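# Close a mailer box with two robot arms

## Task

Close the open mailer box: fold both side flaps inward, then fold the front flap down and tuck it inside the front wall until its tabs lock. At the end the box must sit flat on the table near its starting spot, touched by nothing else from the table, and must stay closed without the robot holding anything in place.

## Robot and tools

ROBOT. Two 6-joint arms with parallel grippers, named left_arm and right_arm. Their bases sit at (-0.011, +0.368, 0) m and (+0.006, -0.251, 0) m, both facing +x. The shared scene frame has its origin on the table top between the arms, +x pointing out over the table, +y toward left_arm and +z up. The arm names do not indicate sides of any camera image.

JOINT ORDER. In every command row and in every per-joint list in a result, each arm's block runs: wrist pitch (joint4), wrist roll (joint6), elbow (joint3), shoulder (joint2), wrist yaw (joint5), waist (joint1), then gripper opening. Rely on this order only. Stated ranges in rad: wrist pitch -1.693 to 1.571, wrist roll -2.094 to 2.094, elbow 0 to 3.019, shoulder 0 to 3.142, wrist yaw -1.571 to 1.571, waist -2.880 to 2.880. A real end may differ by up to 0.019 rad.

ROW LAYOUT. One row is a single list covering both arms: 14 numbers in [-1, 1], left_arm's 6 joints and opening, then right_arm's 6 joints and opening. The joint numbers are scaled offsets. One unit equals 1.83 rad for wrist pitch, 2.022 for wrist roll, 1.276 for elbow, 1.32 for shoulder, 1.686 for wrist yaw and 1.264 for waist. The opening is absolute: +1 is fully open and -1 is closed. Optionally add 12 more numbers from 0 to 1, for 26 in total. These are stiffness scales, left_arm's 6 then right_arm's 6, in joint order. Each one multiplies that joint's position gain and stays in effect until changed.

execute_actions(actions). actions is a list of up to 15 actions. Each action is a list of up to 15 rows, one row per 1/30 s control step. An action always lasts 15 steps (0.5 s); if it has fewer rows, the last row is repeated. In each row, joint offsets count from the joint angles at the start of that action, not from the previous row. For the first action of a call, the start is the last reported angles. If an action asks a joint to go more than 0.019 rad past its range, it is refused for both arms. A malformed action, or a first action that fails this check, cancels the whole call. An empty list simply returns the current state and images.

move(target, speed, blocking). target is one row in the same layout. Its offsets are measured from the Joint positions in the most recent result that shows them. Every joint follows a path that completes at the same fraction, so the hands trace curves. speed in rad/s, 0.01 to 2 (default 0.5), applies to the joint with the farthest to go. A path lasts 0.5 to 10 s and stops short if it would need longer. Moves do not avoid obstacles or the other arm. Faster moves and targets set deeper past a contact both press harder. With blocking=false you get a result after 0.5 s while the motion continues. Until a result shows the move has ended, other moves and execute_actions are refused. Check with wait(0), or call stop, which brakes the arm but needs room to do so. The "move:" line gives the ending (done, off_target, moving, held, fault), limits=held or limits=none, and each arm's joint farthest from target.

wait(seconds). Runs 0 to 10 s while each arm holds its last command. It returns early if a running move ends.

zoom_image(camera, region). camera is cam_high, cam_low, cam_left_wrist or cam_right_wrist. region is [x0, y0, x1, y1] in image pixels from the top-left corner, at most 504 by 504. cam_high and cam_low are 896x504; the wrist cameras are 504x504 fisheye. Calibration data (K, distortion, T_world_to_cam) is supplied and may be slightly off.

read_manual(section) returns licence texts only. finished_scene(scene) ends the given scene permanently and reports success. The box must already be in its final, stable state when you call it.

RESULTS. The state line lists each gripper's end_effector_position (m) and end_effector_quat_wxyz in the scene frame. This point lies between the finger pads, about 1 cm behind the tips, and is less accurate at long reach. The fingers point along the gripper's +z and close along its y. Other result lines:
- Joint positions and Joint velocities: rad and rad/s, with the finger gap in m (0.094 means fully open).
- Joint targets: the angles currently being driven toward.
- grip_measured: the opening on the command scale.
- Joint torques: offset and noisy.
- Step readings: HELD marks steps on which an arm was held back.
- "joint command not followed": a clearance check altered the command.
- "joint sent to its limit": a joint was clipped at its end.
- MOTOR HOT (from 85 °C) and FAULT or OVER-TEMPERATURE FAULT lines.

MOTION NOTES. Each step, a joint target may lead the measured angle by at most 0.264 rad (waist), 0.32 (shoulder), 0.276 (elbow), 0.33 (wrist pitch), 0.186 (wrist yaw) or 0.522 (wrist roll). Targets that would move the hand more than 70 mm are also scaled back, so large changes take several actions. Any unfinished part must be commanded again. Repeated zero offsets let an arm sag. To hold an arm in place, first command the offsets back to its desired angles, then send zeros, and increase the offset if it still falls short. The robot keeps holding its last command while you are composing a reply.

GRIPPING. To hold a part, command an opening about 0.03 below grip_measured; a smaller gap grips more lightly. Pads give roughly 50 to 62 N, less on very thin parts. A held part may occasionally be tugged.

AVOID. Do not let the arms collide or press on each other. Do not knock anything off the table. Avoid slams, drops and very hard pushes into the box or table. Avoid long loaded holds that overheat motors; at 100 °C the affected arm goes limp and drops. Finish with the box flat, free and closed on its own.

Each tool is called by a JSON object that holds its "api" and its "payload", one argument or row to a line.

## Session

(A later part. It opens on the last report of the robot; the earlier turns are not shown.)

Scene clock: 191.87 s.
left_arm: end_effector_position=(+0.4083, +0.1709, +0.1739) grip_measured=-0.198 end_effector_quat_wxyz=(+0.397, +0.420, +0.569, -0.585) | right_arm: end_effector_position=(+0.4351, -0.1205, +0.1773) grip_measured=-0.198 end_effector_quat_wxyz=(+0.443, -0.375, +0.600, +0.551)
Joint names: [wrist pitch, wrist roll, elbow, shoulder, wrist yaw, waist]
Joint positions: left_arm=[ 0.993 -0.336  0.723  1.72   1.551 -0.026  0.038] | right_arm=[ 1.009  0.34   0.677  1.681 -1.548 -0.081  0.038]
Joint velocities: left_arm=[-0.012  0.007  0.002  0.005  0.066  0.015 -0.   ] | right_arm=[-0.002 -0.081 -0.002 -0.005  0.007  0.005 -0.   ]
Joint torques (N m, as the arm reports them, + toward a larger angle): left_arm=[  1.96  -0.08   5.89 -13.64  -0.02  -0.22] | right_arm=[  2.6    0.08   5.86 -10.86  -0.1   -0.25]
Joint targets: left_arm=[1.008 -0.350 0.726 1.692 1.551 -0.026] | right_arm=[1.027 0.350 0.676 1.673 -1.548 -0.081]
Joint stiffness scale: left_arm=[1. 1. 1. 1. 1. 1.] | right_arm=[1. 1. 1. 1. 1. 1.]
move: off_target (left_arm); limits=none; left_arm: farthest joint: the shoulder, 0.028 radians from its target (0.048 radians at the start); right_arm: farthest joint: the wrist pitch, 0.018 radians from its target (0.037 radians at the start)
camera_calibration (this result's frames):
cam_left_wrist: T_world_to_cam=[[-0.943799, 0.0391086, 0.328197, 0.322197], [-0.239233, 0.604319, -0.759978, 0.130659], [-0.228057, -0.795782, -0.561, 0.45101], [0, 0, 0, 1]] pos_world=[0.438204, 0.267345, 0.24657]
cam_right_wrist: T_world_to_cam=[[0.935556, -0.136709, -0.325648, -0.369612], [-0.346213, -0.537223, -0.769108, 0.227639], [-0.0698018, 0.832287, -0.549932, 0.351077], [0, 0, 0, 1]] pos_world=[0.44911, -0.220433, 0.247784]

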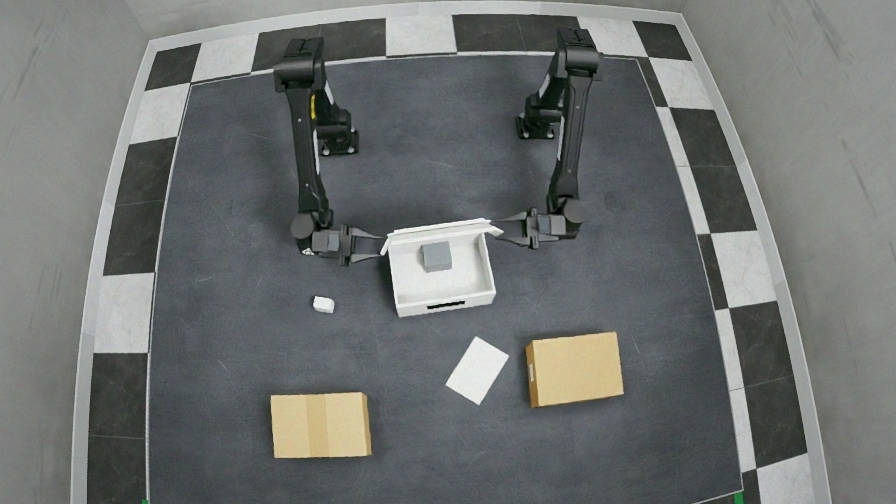

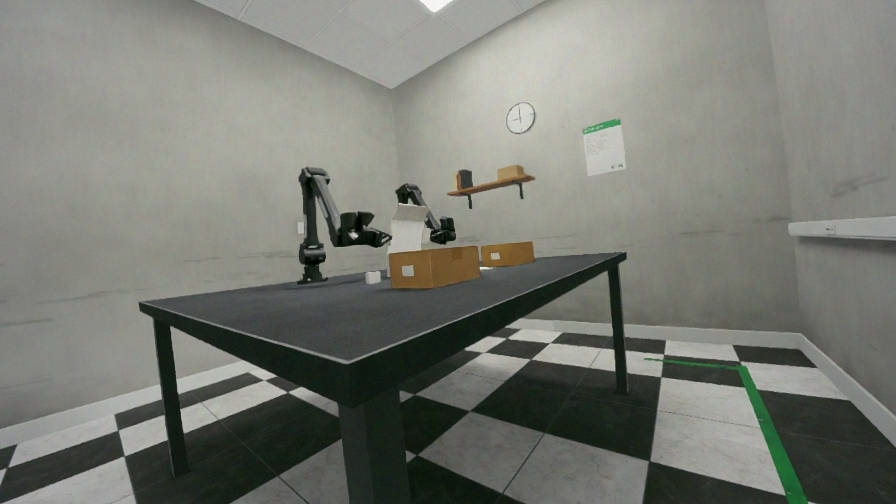

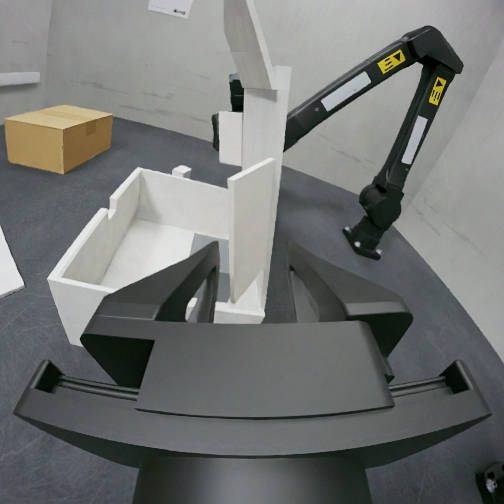

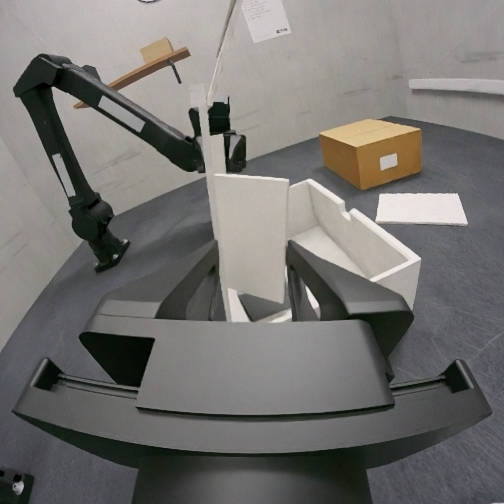

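{"api": "move", "payload": {
  "target": [0.008,-0.007,0.005,-0.02,0,0.06,-0.5,0.01,0.005,0,-0.005,0,-0.03,-0.5],
  "speed": 0.2
}}

Scene clock: 200.73 s.
left_arm: end_effector_position=(+0.4220, +0.2031, +0.1739) grip_measured=-0.498 end_effector_quat_wxyz=(+0.419, +0.398, +0.585, -0.570) | right_arm: end_effector_position=(+0.4384, -0.1314, +0.1773) grip_measured=-0.498 end_effector_quat_wxyz=(+0.451, -0.367, +0.605, +0.545)
Joint names: [wrist pitch, wrist roll, elbow, shoulder, wrist yaw, waist]
Joint positions: left_arm=[ 0.993 -0.336  0.723  1.72   1.551  0.049  0.024] | right_arm=[ 1.009  0.34   0.677  1.681 -1.546 -0.106  0.024]
Joint velocities: left_arm=[ 0.007  0.007 -0.002  0.005 -0.022  0.005  0.001] | right_arm=[-0.007  0.022  0.002 -0.024 -0.037 -0.015 -0.001]
Joint torques (N m, as the arm reports them, + toward a larger angle): left_arm=[  1.96  -0.08   6.24 -13.6   -0.03  -0.01] | right_arm=[  2.83   0.08   5.98 -11.15  -0.13  -1.43]
Joint targets: left_arm=[1.008 -0.350 0.730 1.693 1.551 0.050] | right_arm=[1.028 0.350 0.677 1.675 -1.547 -0.118]
Joint stiffness scale: left_arm=[1. 1. 1. 1. 1. 1.] | right_arm=[1. 1. 1. 1. 1. 1.]
move: off_target (left_arm); limits=none; left_arm: farthest joint: the shoulder, 0.026 radians from its target (0.026 radians at the start); right_arm: farthest joint: the wrist pitch, 0.018 radians from its target (0.018 radians at the start)
camera_calibration (this result's frames):
cam_left_wrist: T_world_to_cam=[[-0.94406, -0.0322224, 0.328197, 0.34845], [-0.284153, 0.584543, -0.759978, 0.137441], [-0.167357, -0.810722, -0.561, 0.45718], [0, 0, 0, 1]] pos_world=[0.444525, 0.301534, 0.24657]
cam_right_wrist: T_world_to_cam=[[0.931634, -0.161282, -0.325648, -0.375741], [-0.360232, -0.527921, -0.769112, 0.230333], [-0.0478725, 0.833839, -0.549928, 0.350942], [0, 0, 0, 1]] pos_world=[0.449827, -0.231632, 0.247785]

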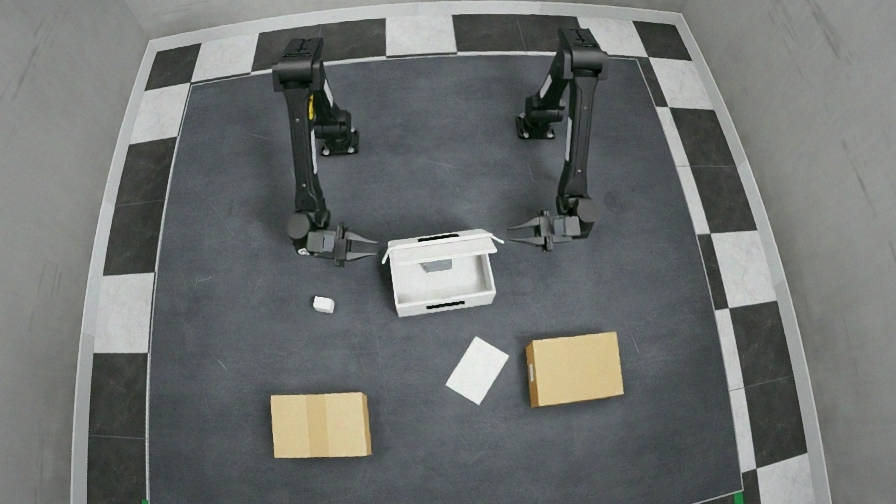

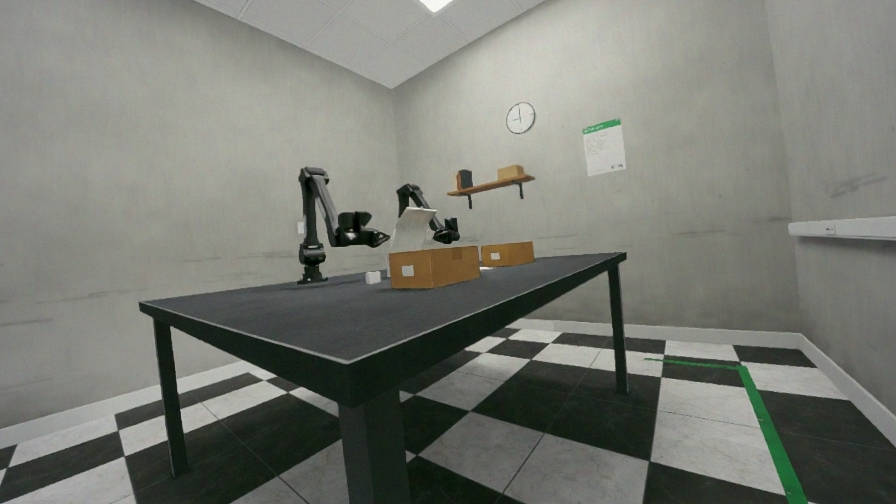

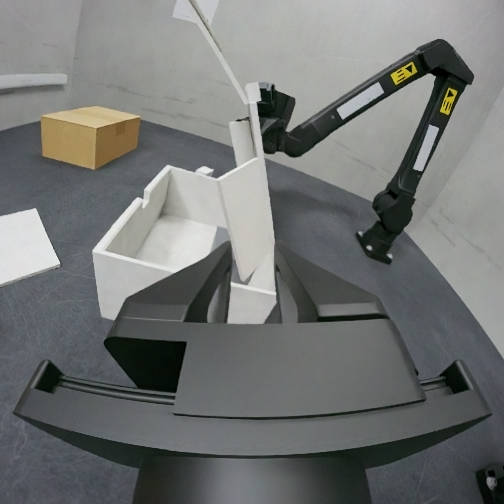

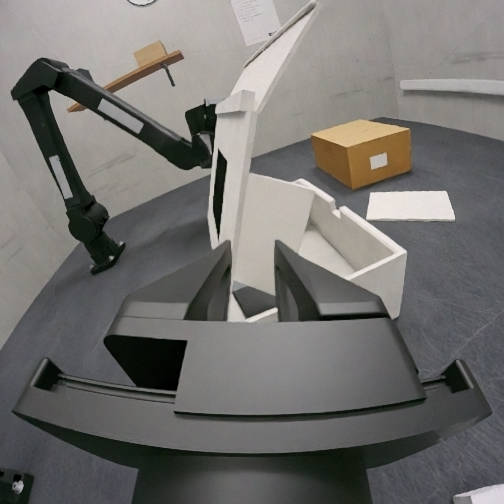

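{"api": "move", "payload": {
  "target": [0.008,-0.007,-0.012,-0.035,0,0,-0.5,0.01,0.005,0,-0.005,0.03,0.05,-0.5],
  "speed": 0.15
}}

{"api": "move", "payload": {
  "target": [0.008,-0.007,0.003,-0.02,-0.02,-0.055,-0.5,0.01,0.005,0,-0.005,0.025,0.04,-0.5],
  "speed": 0.1
}}

Scene clock: 233.20 s.
left_arm: end_effector_position=(+0.4156, +0.2030, +0.1768) grip_measured=-0.498 end_effector_quat_wxyz=(+0.420, +0.398, +0.584, -0.569) | right_arm: end_effector_position=(+0.4397, -0.1104, +0.1773) grip_measured=-0.498 end_effector_quat_wxyz=(+0.450, -0.368, +0.604, +0.546)
Joint names: [wrist pitch, wrist roll, elbow, shoulder, wrist yaw, waist]
Joint positions: left_arm=[ 0.993 -0.336  0.706  1.7    1.551  0.049  0.024] | right_arm=[ 1.009  0.34   0.677  1.681 -1.499 -0.055  0.024]
Joint velocities: left_arm=[ 0.002 -0.022  0.007 -0.005 -0.022  0.005 -0.   ] | right_arm=[ 0.002  0.051 -0.017 -0.015 -0.051 -0.005  0.   ]
Joint torques (N m, as the arm reports them, + toward a larger angle): left_arm=[  1.97  -0.08   5.87 -13.06  -0.03  -0.11] | right_arm=[  2.74   0.09   6.   -10.91   0.06   0.93]
Joint targets: left_arm=[1.008 -0.350 0.708 1.673 1.551 0.049] | right_arm=[1.028 0.350 0.677 1.675 -1.496 -0.043]
Joint stiffness scale: left_arm=[1. 1. 1. 1. 1. 1.] | right_arm=[1. 1. 1. 1. 1. 1.]
move: off_target (left_arm); limits=none; left_arm: farthest joint: the shoulder, 0.026 radians from its target (0.046 radians at the start); right_arm: farthest joint: the wrist pitch, 0.018 radians from its target (0.018 radians at the start)
camera_calibration (this result's frames):
cam_left_wrist: T_world_to_cam=[[-0.944808, -0.0322352, 0.326034, 0.342142], [-0.282413, 0.584573, -0.760603, 0.137342], [-0.166073, -0.810701, -0.561413, 0.457234], [0, 0, 0, 1]] pos_world=[0.43798, 0.301422, 0.24961]
cam_right_wrist: T_world_to_cam=[[0.932309, -0.157296, -0.325664, -0.373427], [-0.357996, -0.52925, -0.769242, 0.240802], [-0.0513595, 0.833758, -0.549736, 0.33503], [0, 0, 0, 1]] pos_world=[0.451562, -0.210628, 0.247802]

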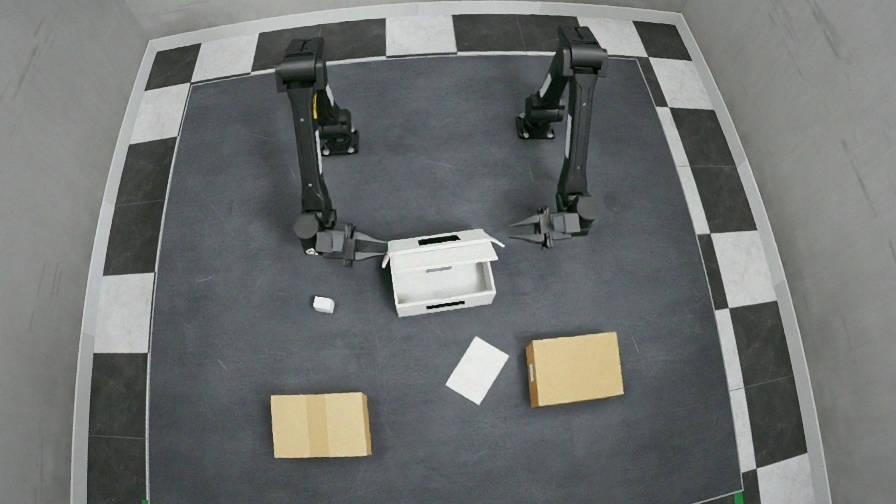

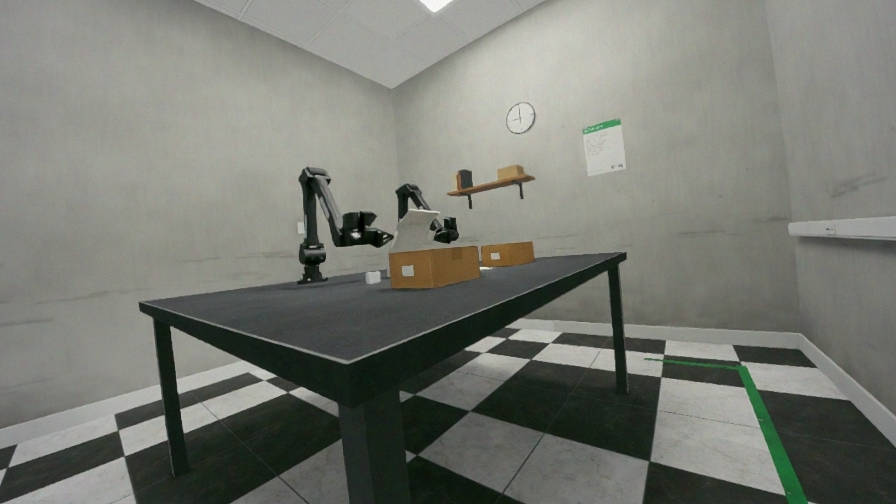

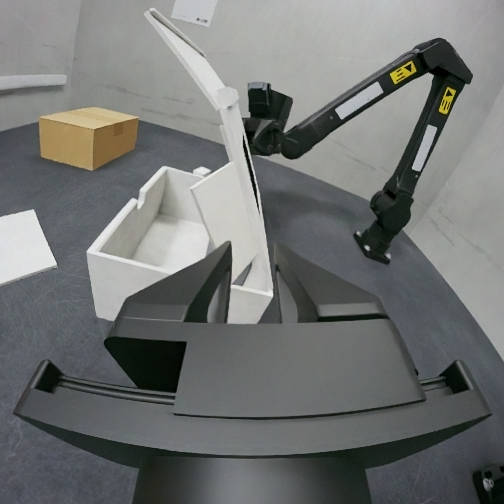

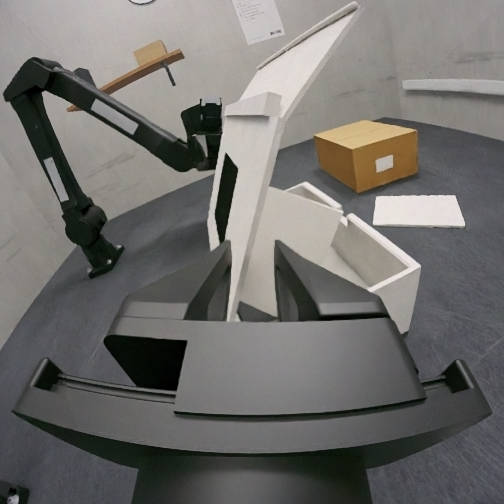

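Scene clock: 234.23 s.
left_arm: end_effector_position=(+0.4090, +0.1757, +0.1768) grip_measured=-0.498 end_effector_quat_wxyz=(+0.409, +0.409, +0.577, -0.577) | right_arm: end_effector_position=(+0.4424, -0.0995, +0.1773) grip_measured=-0.498 end_effector_quat_wxyz=(+0.453, -0.364, +0.606, +0.543)
Joint names: [wrist pitch, wrist roll, elbow, shoulder, wrist yaw, waist]
Joint positions: left_arm=[ 0.993 -0.336  0.706  1.7    1.522 -0.015  0.024] | right_arm=[ 1.009  0.34   0.677  1.681 -1.46  -0.028  0.024]
Joint velocities: left_arm=[-0.007 -0.022 -0.007 -0.005  0.022 -0.005  0.   ] | right_arm=[-0.007 -0.022 -0.012 -0.015 -0.051 -0.005  0.001]
Joint torques (N m, as the arm reports them, + toward a larger angle): left_arm=[  1.96  -0.08   6.01 -13.19  -0.23  -0.51] | right_arm=[  2.88   0.08   5.97 -10.32   0.03   1.42]
Joint targets: left_arm=[1.008 -0.350 0.710 1.674 1.518 -0.020] | right_arm=[1.028 0.350 0.677 1.675 -1.457 -0.005]
Joint stiffness scale: left_arm=[1. 1. 1. 1. 1. 1.] | right_arm=[1. 1. 1. 1. 1. 1.]
move: off_target (left_arm, right_arm); limits=none; left_arm: farthest joint: the shoulder, 0.027 radians from its target (0.027 radians at the start); right_arm: farthest joint: the waist, 0.023 radians from its target (0.051 radians at the start)
camera_calibration (this result's frames):
cam_left_wrist: T_world_to_cam=[[-0.945357, 0.00165093, 0.326033, 0.329288], [-0.261274, 0.594338, -0.760591, 0.14111], [-0.19503, -0.804214, -0.56143, 0.44465], [0, 0, 0, 1]] pos_world=[0.434883, 0.273182, 0.249608]
cam_right_wrist: T_world_to_cam=[[0.930388, -0.168246, -0.325686, -0.374409], [-0.36422, -0.524831, -0.769348, 0.250787], [-0.0414901, 0.834413, -0.549575, 0.321727], [0, 0, 0, 1]] pos_world=[0.453036, -0.199826, 0.247816]

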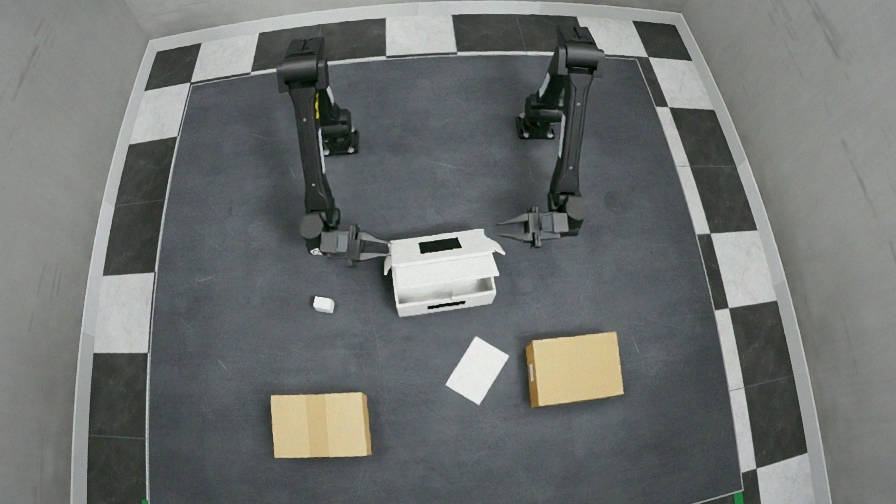

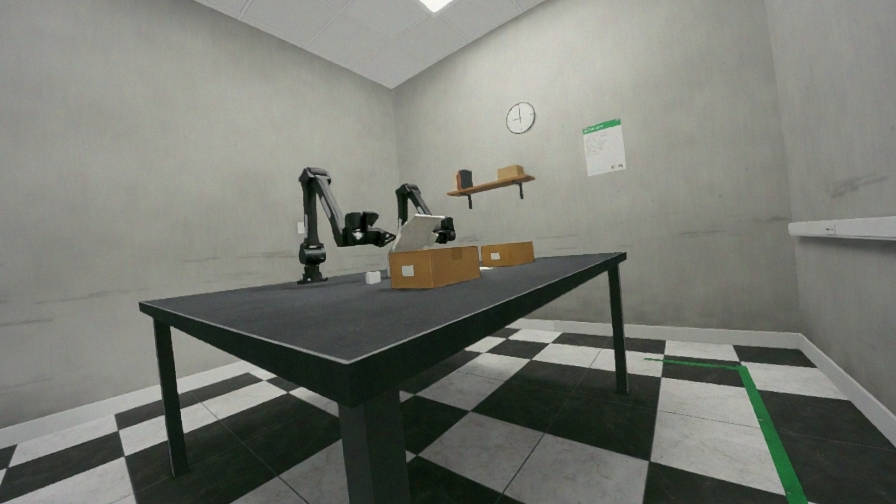

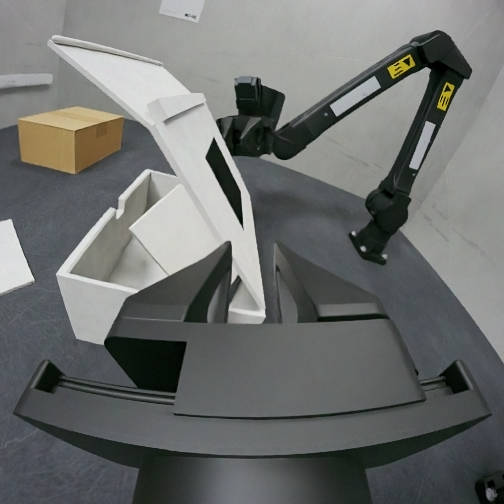

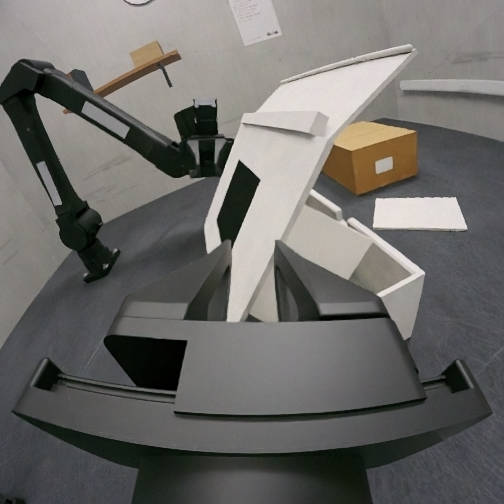

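{"api": "move", "payload": {
  "target": [0.008,-0.007,0.003,-0.02,0.015,0.02,-0.5,0.01,0.005,0,-0.005,-0.055,-0.085,-0.5],
  "speed": 0.2
}}

{"api": "move", "payload": {
  "target": [0.008,-0.007,0.003,-0.02,0,0,-0.5,-0.055,0.6,0.096,0,0,0,-0.05],
  "speed": 1.0
}}

Scene clock: 281.27 s.
left_arm: end_effector_position=(+0.4091, +0.1837, +0.1768) grip_measured=-0.498 end_effector_quat_wxyz=(+0.409, +0.409, +0.577, -0.577) | right_arm: end_effector_position=(+0.4401, -0.1396, +0.1773) grip_measured=-0.498 end_effector_quat_wxyz=(+0.455, -0.362, +0.607, +0.541)
Joint names: [wrist pitch, wrist roll, elbow, shoulder, wrist yaw, waist]
Joint positions: left_arm=[ 0.993 -0.336  0.706  1.7    1.543  0.004  0.024] | right_arm=[ 1.009  0.34   0.677  1.681 -1.549 -0.125  0.024]
Joint velocities: left_arm=[-0.007  0.051 -0.007 -0.005 -0.022  0.005 -0.   ] | right_arm=[ 0.002 -0.066  0.002  0.005 -0.066  0.005  0.   ]
Joint torques (N m, as the arm reports them, + toward a larger angle): left_arm=[  1.94  -0.08   5.99 -13.22   0.16   0.11] | right_arm=[  2.85   0.15   6.09 -10.91  -0.26  -1.48]
Joint targets: left_arm=[1.008 -0.350 0.710 1.674 1.548 0.010] | right_arm=[1.028 0.350 0.677 1.675 -1.553 -0.135]
Joint stiffness scale: left_arm=[1. 1. 1. 1. 1. 1.] | right_arm=[1. 1. 1. 1. 1. 1.]
move: off_target (left_arm); limits=none; left_arm: farthest joint: the shoulder, 0.027 radians from its target (0.027 radians at the start); right_arm: farthest joint: the wrist pitch, 0.018 radians from its target (0.018 radians at the start)
camera_calibration (this result's frames):
cam_left_wrist: T_world_to_cam=[[-0.945353, 0.00309838, 0.326034, 0.329056], [-0.260367, 0.594725, -0.7606, 0.135923], [-0.196257, -0.803924, -0.561418, 0.451553], [0, 0, 0, 1]] pos_world=[0.435085, 0.281157, 0.249609]
cam_right_wrist: T_world_to_cam=[[0.928929, -0.176192, -0.325647, -0.379527], [-0.368645, -0.522093, -0.769103, 0.231137], [-0.0345083, 0.834491, -0.54994, 0.352052], [0, 0, 0, 1]] pos_world=[0.44991, -0.239979, 0.247784]

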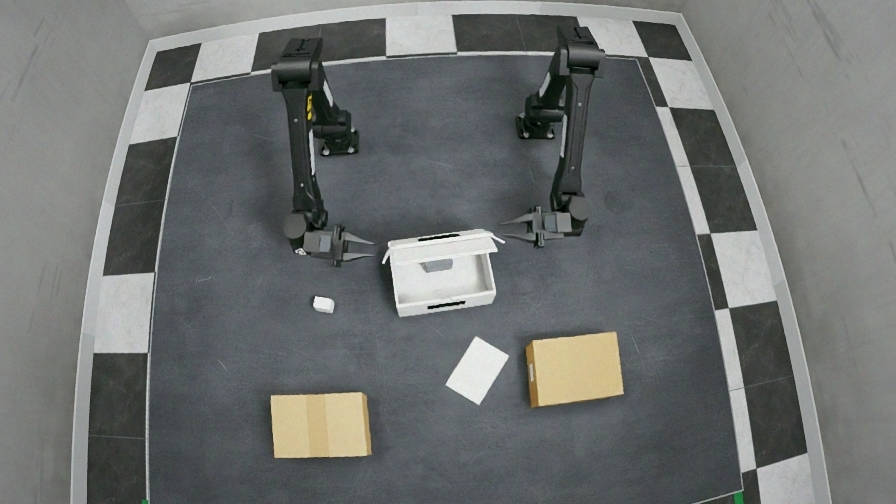

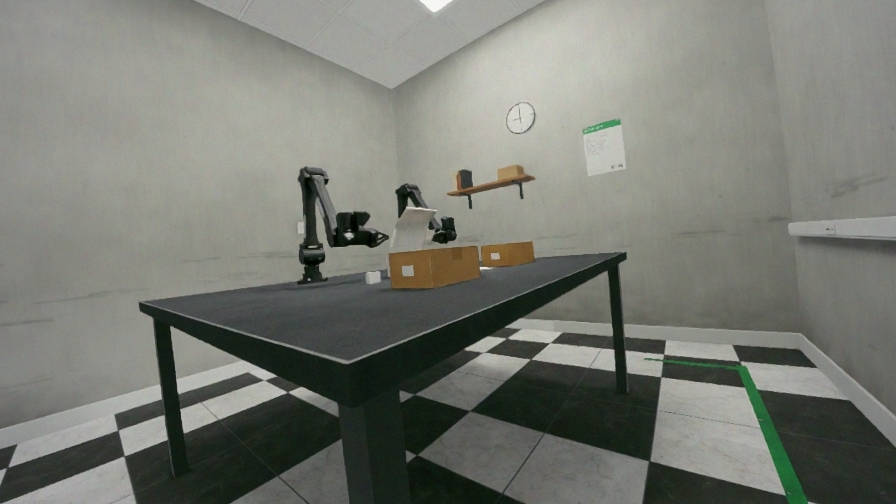

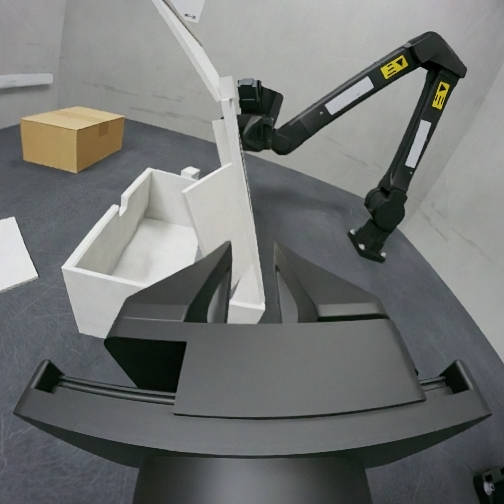

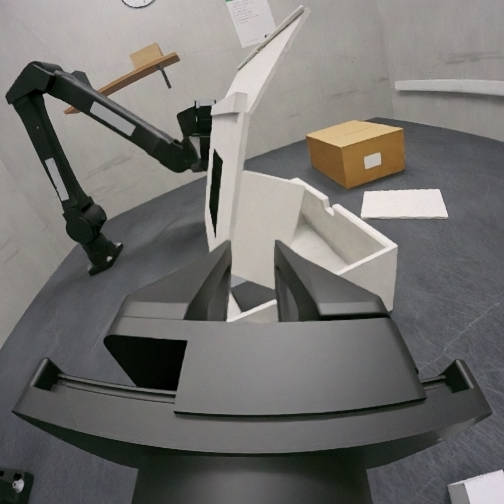

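Scene clock: 283.43 s.
left_arm: end_effector_position=(+0.4091, +0.1837, +0.1768) grip_measured=-0.498 end_effector_quat_wxyz=(+0.409, +0.409, +0.577, -0.577) | right_arm: end_effector_position=(+0.4681, -0.1435, +0.1972) grip_measured=-0.052 end_effector_quat_wxyz=(+0.070, +0.044, +0.706, +0.704)
Joint names: [wrist pitch, wrist roll, elbow, shoulder, wrist yaw, waist]
Joint positions: left_arm=[ 0.993 -0.336  0.706  1.7    1.543  0.004  0.024] | right_arm=[ 0.92   1.541  0.767  1.681 -1.549 -0.125  0.045]
Joint velocities: left_arm=[ 0.002  0.066 -0.007  0.005  0.007  0.005  0.001] | right_arm=[ 0.002  0.022  0.007 -0.005 -0.007 -0.005  0.   ]
Joint torques (N m, as the arm reports them, + toward a larger angle): left_arm=[  1.96  -0.08   6.01 -13.24  -0.03  -0.14] | right_arm=[  1.22   0.05   9.16 -11.14  -0.08  -0.11]
Joint targets: left_arm=[1.008 -0.350 0.710 1.674 1.543 0.004] | right_arm=[0.909 1.553 0.799 1.681 -1.549 -0.125]
Joint stiffness scale: left_arm=[1. 1. 1. 1. 1. 1.] | right_arm=[1. 1. 1. 1. 1. 1.]
move: off_target (left_arm, right_arm); limits=none; left_arm: farthest joint: the shoulder, 0.027 radians from its target (0.027 radians at the start); right_arm: farthest joint: the elbow, 0.032 radians from its target (0.123 radians at the start)
camera_calibration (this result's frames):
cam_left_wrist: T_world_to_cam=[[-0.945353, 0.00309838, 0.326034, 0.329056], [-0.260367, 0.594725, -0.7606, 0.135923], [-0.196257, -0.803924, -0.561418, 0.451553], [0, 0, 0, 1]] pos_world=[0.435085, 0.281157, 0.249609]
cam_right_wrist: T_world_to_cam=[[0.0344669, -0.0300434, -0.998954, 0.172689], [-0.900057, -0.435402, -0.01796, 0.367793], [-0.434407, 0.899735, -0.0420477, 0.463685], [0, 0, 0, 1]] pos_world=[0.526511, -0.251868, 0.198611]

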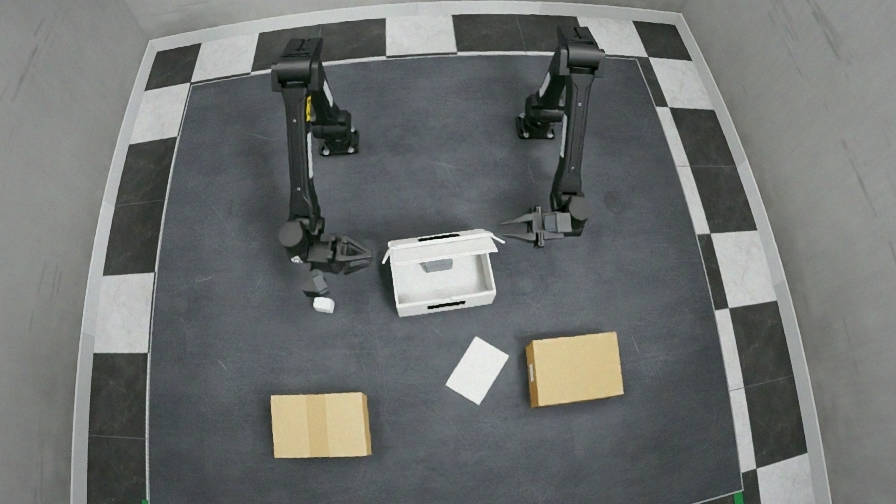

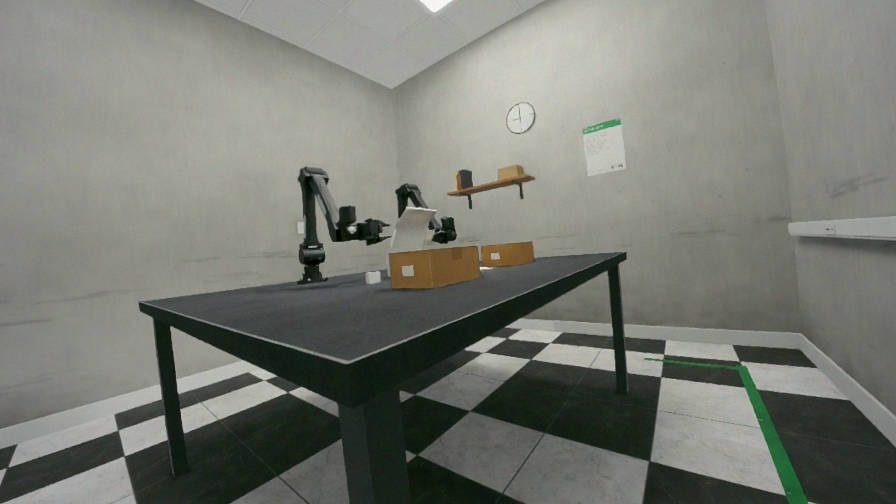

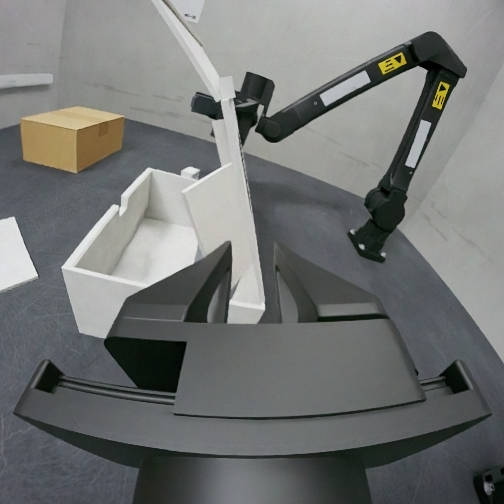

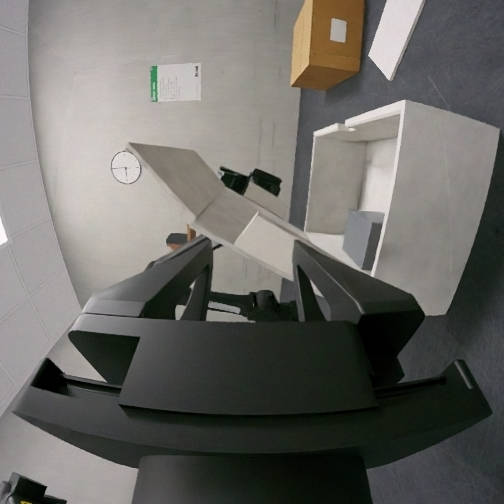

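{"api": "move", "payload": {
  "target": [-0.107,-0.007,0.093,-0.102,0,0,-0.4,0,0,0.02,0,0,0,-0.05],
  "speed": 0.3
}}

{"api": "move", "payload": {
  "target": [0,-0.007,0.02,-0.015,-0.045,-0.065,-0.4,0,0,0.02,0,0,0,-0.05],
  "speed": 0.15
}}

Scene clock: 301.40 s.
left_arm: end_effector_position=(+0.4254, +0.1832, +0.2364) grip_measured=-0.402 end_effector_quat_wxyz=(+0.412, +0.412, +0.574, -0.575) | right_arm: end_effector_position=(+0.4681, -0.1435, +0.1972) grip_measured=-0.052 end_effector_quat_wxyz=(+0.070, +0.045, +0.706, +0.704)
Joint names: [wrist pitch, wrist roll, elbow, shoulder, wrist yaw, waist]
Joint positions: left_arm=[ 0.804 -0.336  0.79   1.585  1.543  0.004  0.028] | right_arm=[ 0.92   1.541  0.767  1.681 -1.549 -0.125  0.045]
Joint velocities: left_arm=[-0.017 -0.007  0.002 -0.034 -0.037 -0.005 -0.   ] | right_arm=[ 0.002  0.022  0.012 -0.015 -0.037  0.005 -0.001]
Joint torques (N m, as the arm reports them, + toward a larger angle): left_arm=[  0.95  -0.08   9.9  -12.32  -0.04  -0.23] | right_arm=[  1.82  -0.13   8.66 -10.99  -0.1   -0.52]
Joint targets: left_arm=[0.798 -0.350 0.825 1.565 1.543 0.004] | right_arm=[0.920 1.541 0.793 1.681 -1.549 -0.125]
Joint stiffness scale: left_arm=[1. 1. 1. 1. 1. 1.] | right_arm=[1. 1. 1. 1. 1. 1.]
move: off_target (left_arm, right_arm); limits=none; left_arm: farthest joint: the elbow, 0.034 radians from its target (0.119 radians at the start); right_arm: farthest joint: the elbow, 0.025 radians from its target (0.025 radians at the start)
camera_calibration (this result's frames):
cam_left_wrist: T_world_to_cam=[[-0.94866, 0.00319329, 0.316283, 0.328809], [-0.252521, 0.594499, -0.763416, 0.18309], [-0.190468, -0.80409, -0.563171, 0.485775], [0, 0, 0, 1]] pos_world=[0.450686, 0.28071, 0.309351]
cam_right_wrist: T_world_to_cam=[[0.0340908, -0.029982, -0.998969, 0.172877], [-0.900064, -0.435401, -0.0176479, 0.367735], [-0.434422, 0.899737, -0.0418289, 0.46365], [0, 0, 0, 1]] pos_world=[0.526511, -0.251868, 0.198582]

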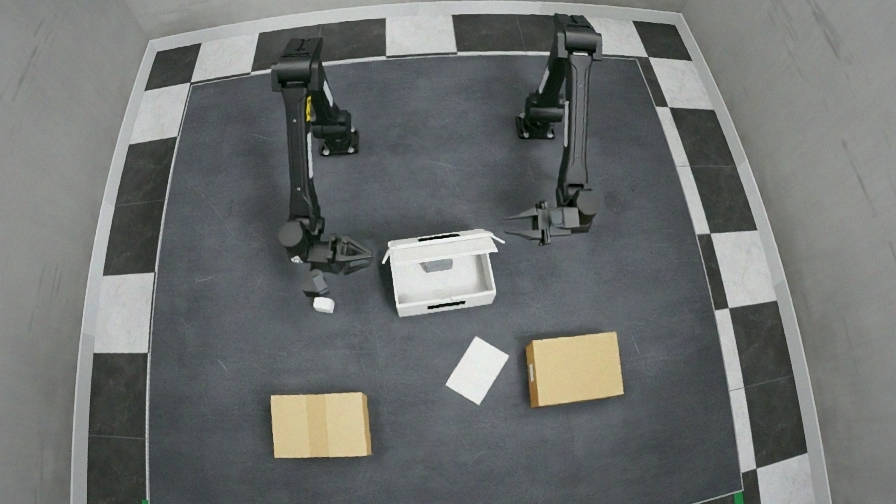

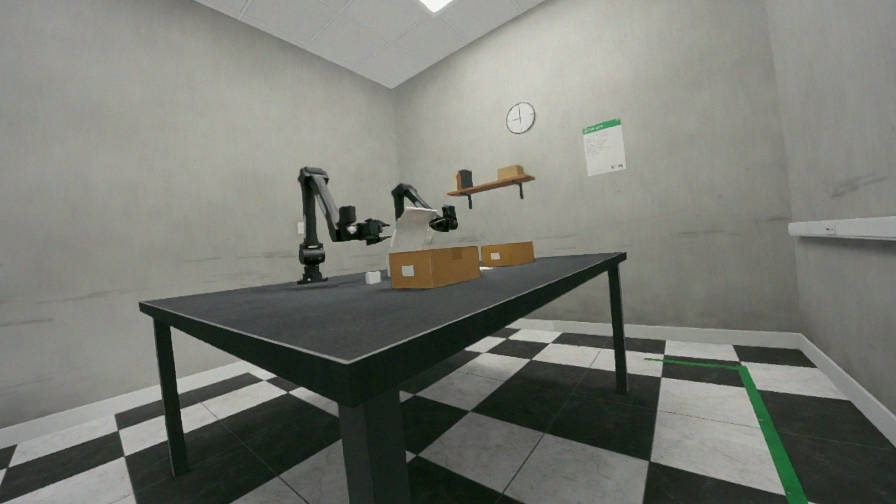

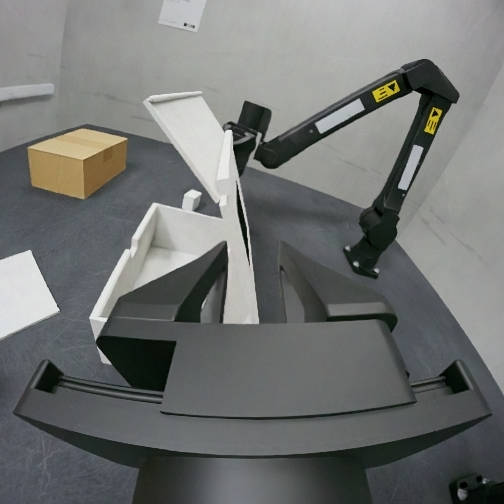

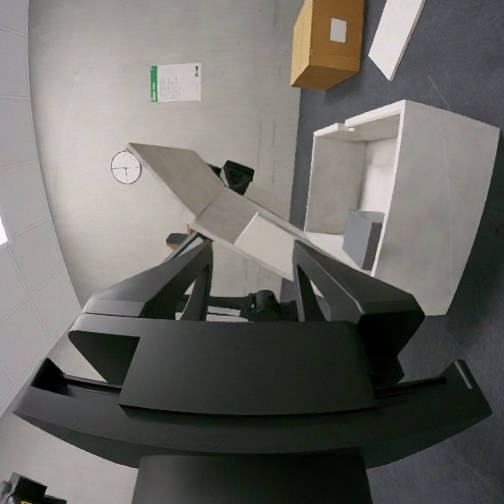

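Scene clock: 302.23 s.
left_arm: end_effector_position=(+0.4228, +0.1510, +0.2363) grip_measured=-0.402 end_effector_quat_wxyz=(+0.411, +0.413, +0.574, -0.576) | right_arm: end_effector_position=(+0.4681, -0.1435, +0.1972) grip_measured=-0.052 end_effector_quat_wxyz=(+0.070, +0.045, +0.706, +0.704)
Joint names: [wrist pitch, wrist roll, elbow, shoulder, wrist yaw, waist]
Joint positions: left_arm=[ 0.804 -0.336  0.79   1.585  1.471 -0.07   0.028] | right_arm=[ 0.92   1.541  0.767  1.681 -1.549 -0.125  0.045]
Joint velocities: left_arm=[-0.002 -0.051  0.002 -0.024 -0.037  0.005 -0.001] | right_arm=[ 0.007 -0.037 -0.017 -0.015  0.051  0.005 -0.   ]
Joint torques (N m, as the arm reports them, + toward a larger angle): left_arm=[  1.31  -0.08   9.17 -12.49  -0.22  -0.71] | right_arm=[  1.95  -0.11   8.67 -10.58  -0.09  -0.48]
Joint targets: left_arm=[0.804 -0.350 0.816 1.565 1.467 -0.078] | right_arm=[0.920 1.541 0.793 1.681 -1.549 -0.125]
Joint stiffness scale: left_arm=[1. 1. 1. 1. 1. 1.] | right_arm=[1. 1. 1. 1. 1. 1.]
move: off_target (left_arm, right_arm); limits=none; left_arm: farthest joint: the elbow, 0.026 radians from its target (0.025 radians at the start); right_arm: farthest joint: the elbow, 0.025 radians from its target (0.025 radians at the start)
camera_calibration (this result's frames):
cam_left_wrist: T_world_to_cam=[[-0.948515, 0.00557177, 0.316683, 0.325887], [-0.251483, 0.594584, -0.763692, 0.201184], [-0.19255, -0.804014, -0.562571, 0.460064], [0, 0, 0, 1]] pos_world=[0.448288, 0.248461, 0.309258]
cam_right_wrist: T_world_to_cam=[[0.0340908, -0.029982, -0.998969, 0.172877], [-0.900064, -0.435401, -0.0176479, 0.367735], [-0.434422, 0.899737, -0.0418289, 0.46365], [0, 0, 0, 1]] pos_world=[0.526511, -0.251868, 0.198582]

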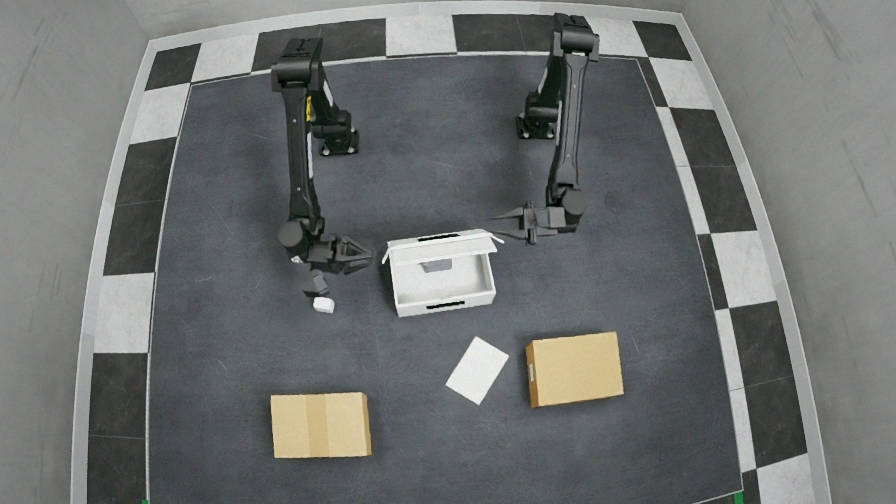

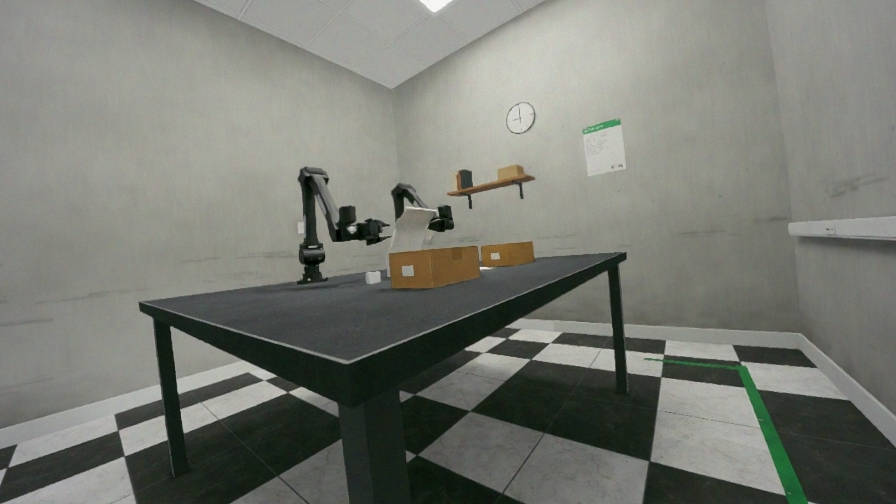

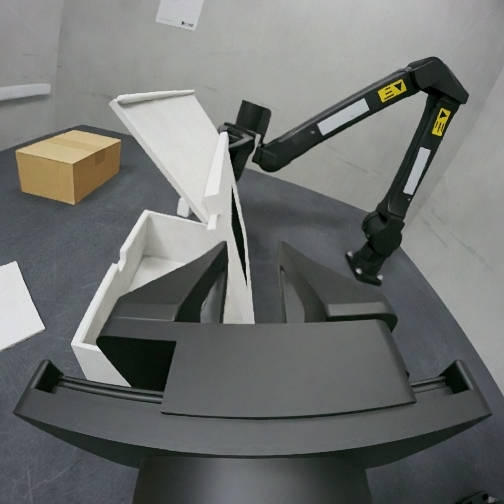

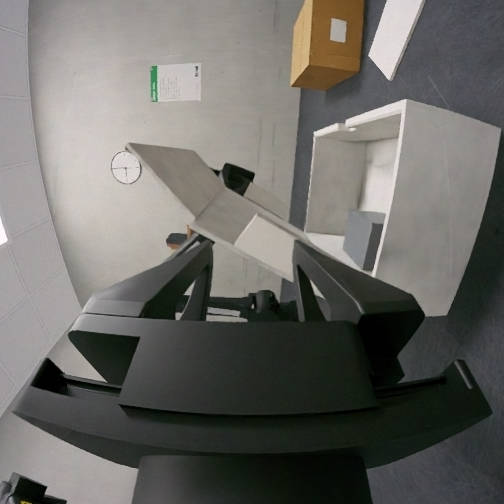

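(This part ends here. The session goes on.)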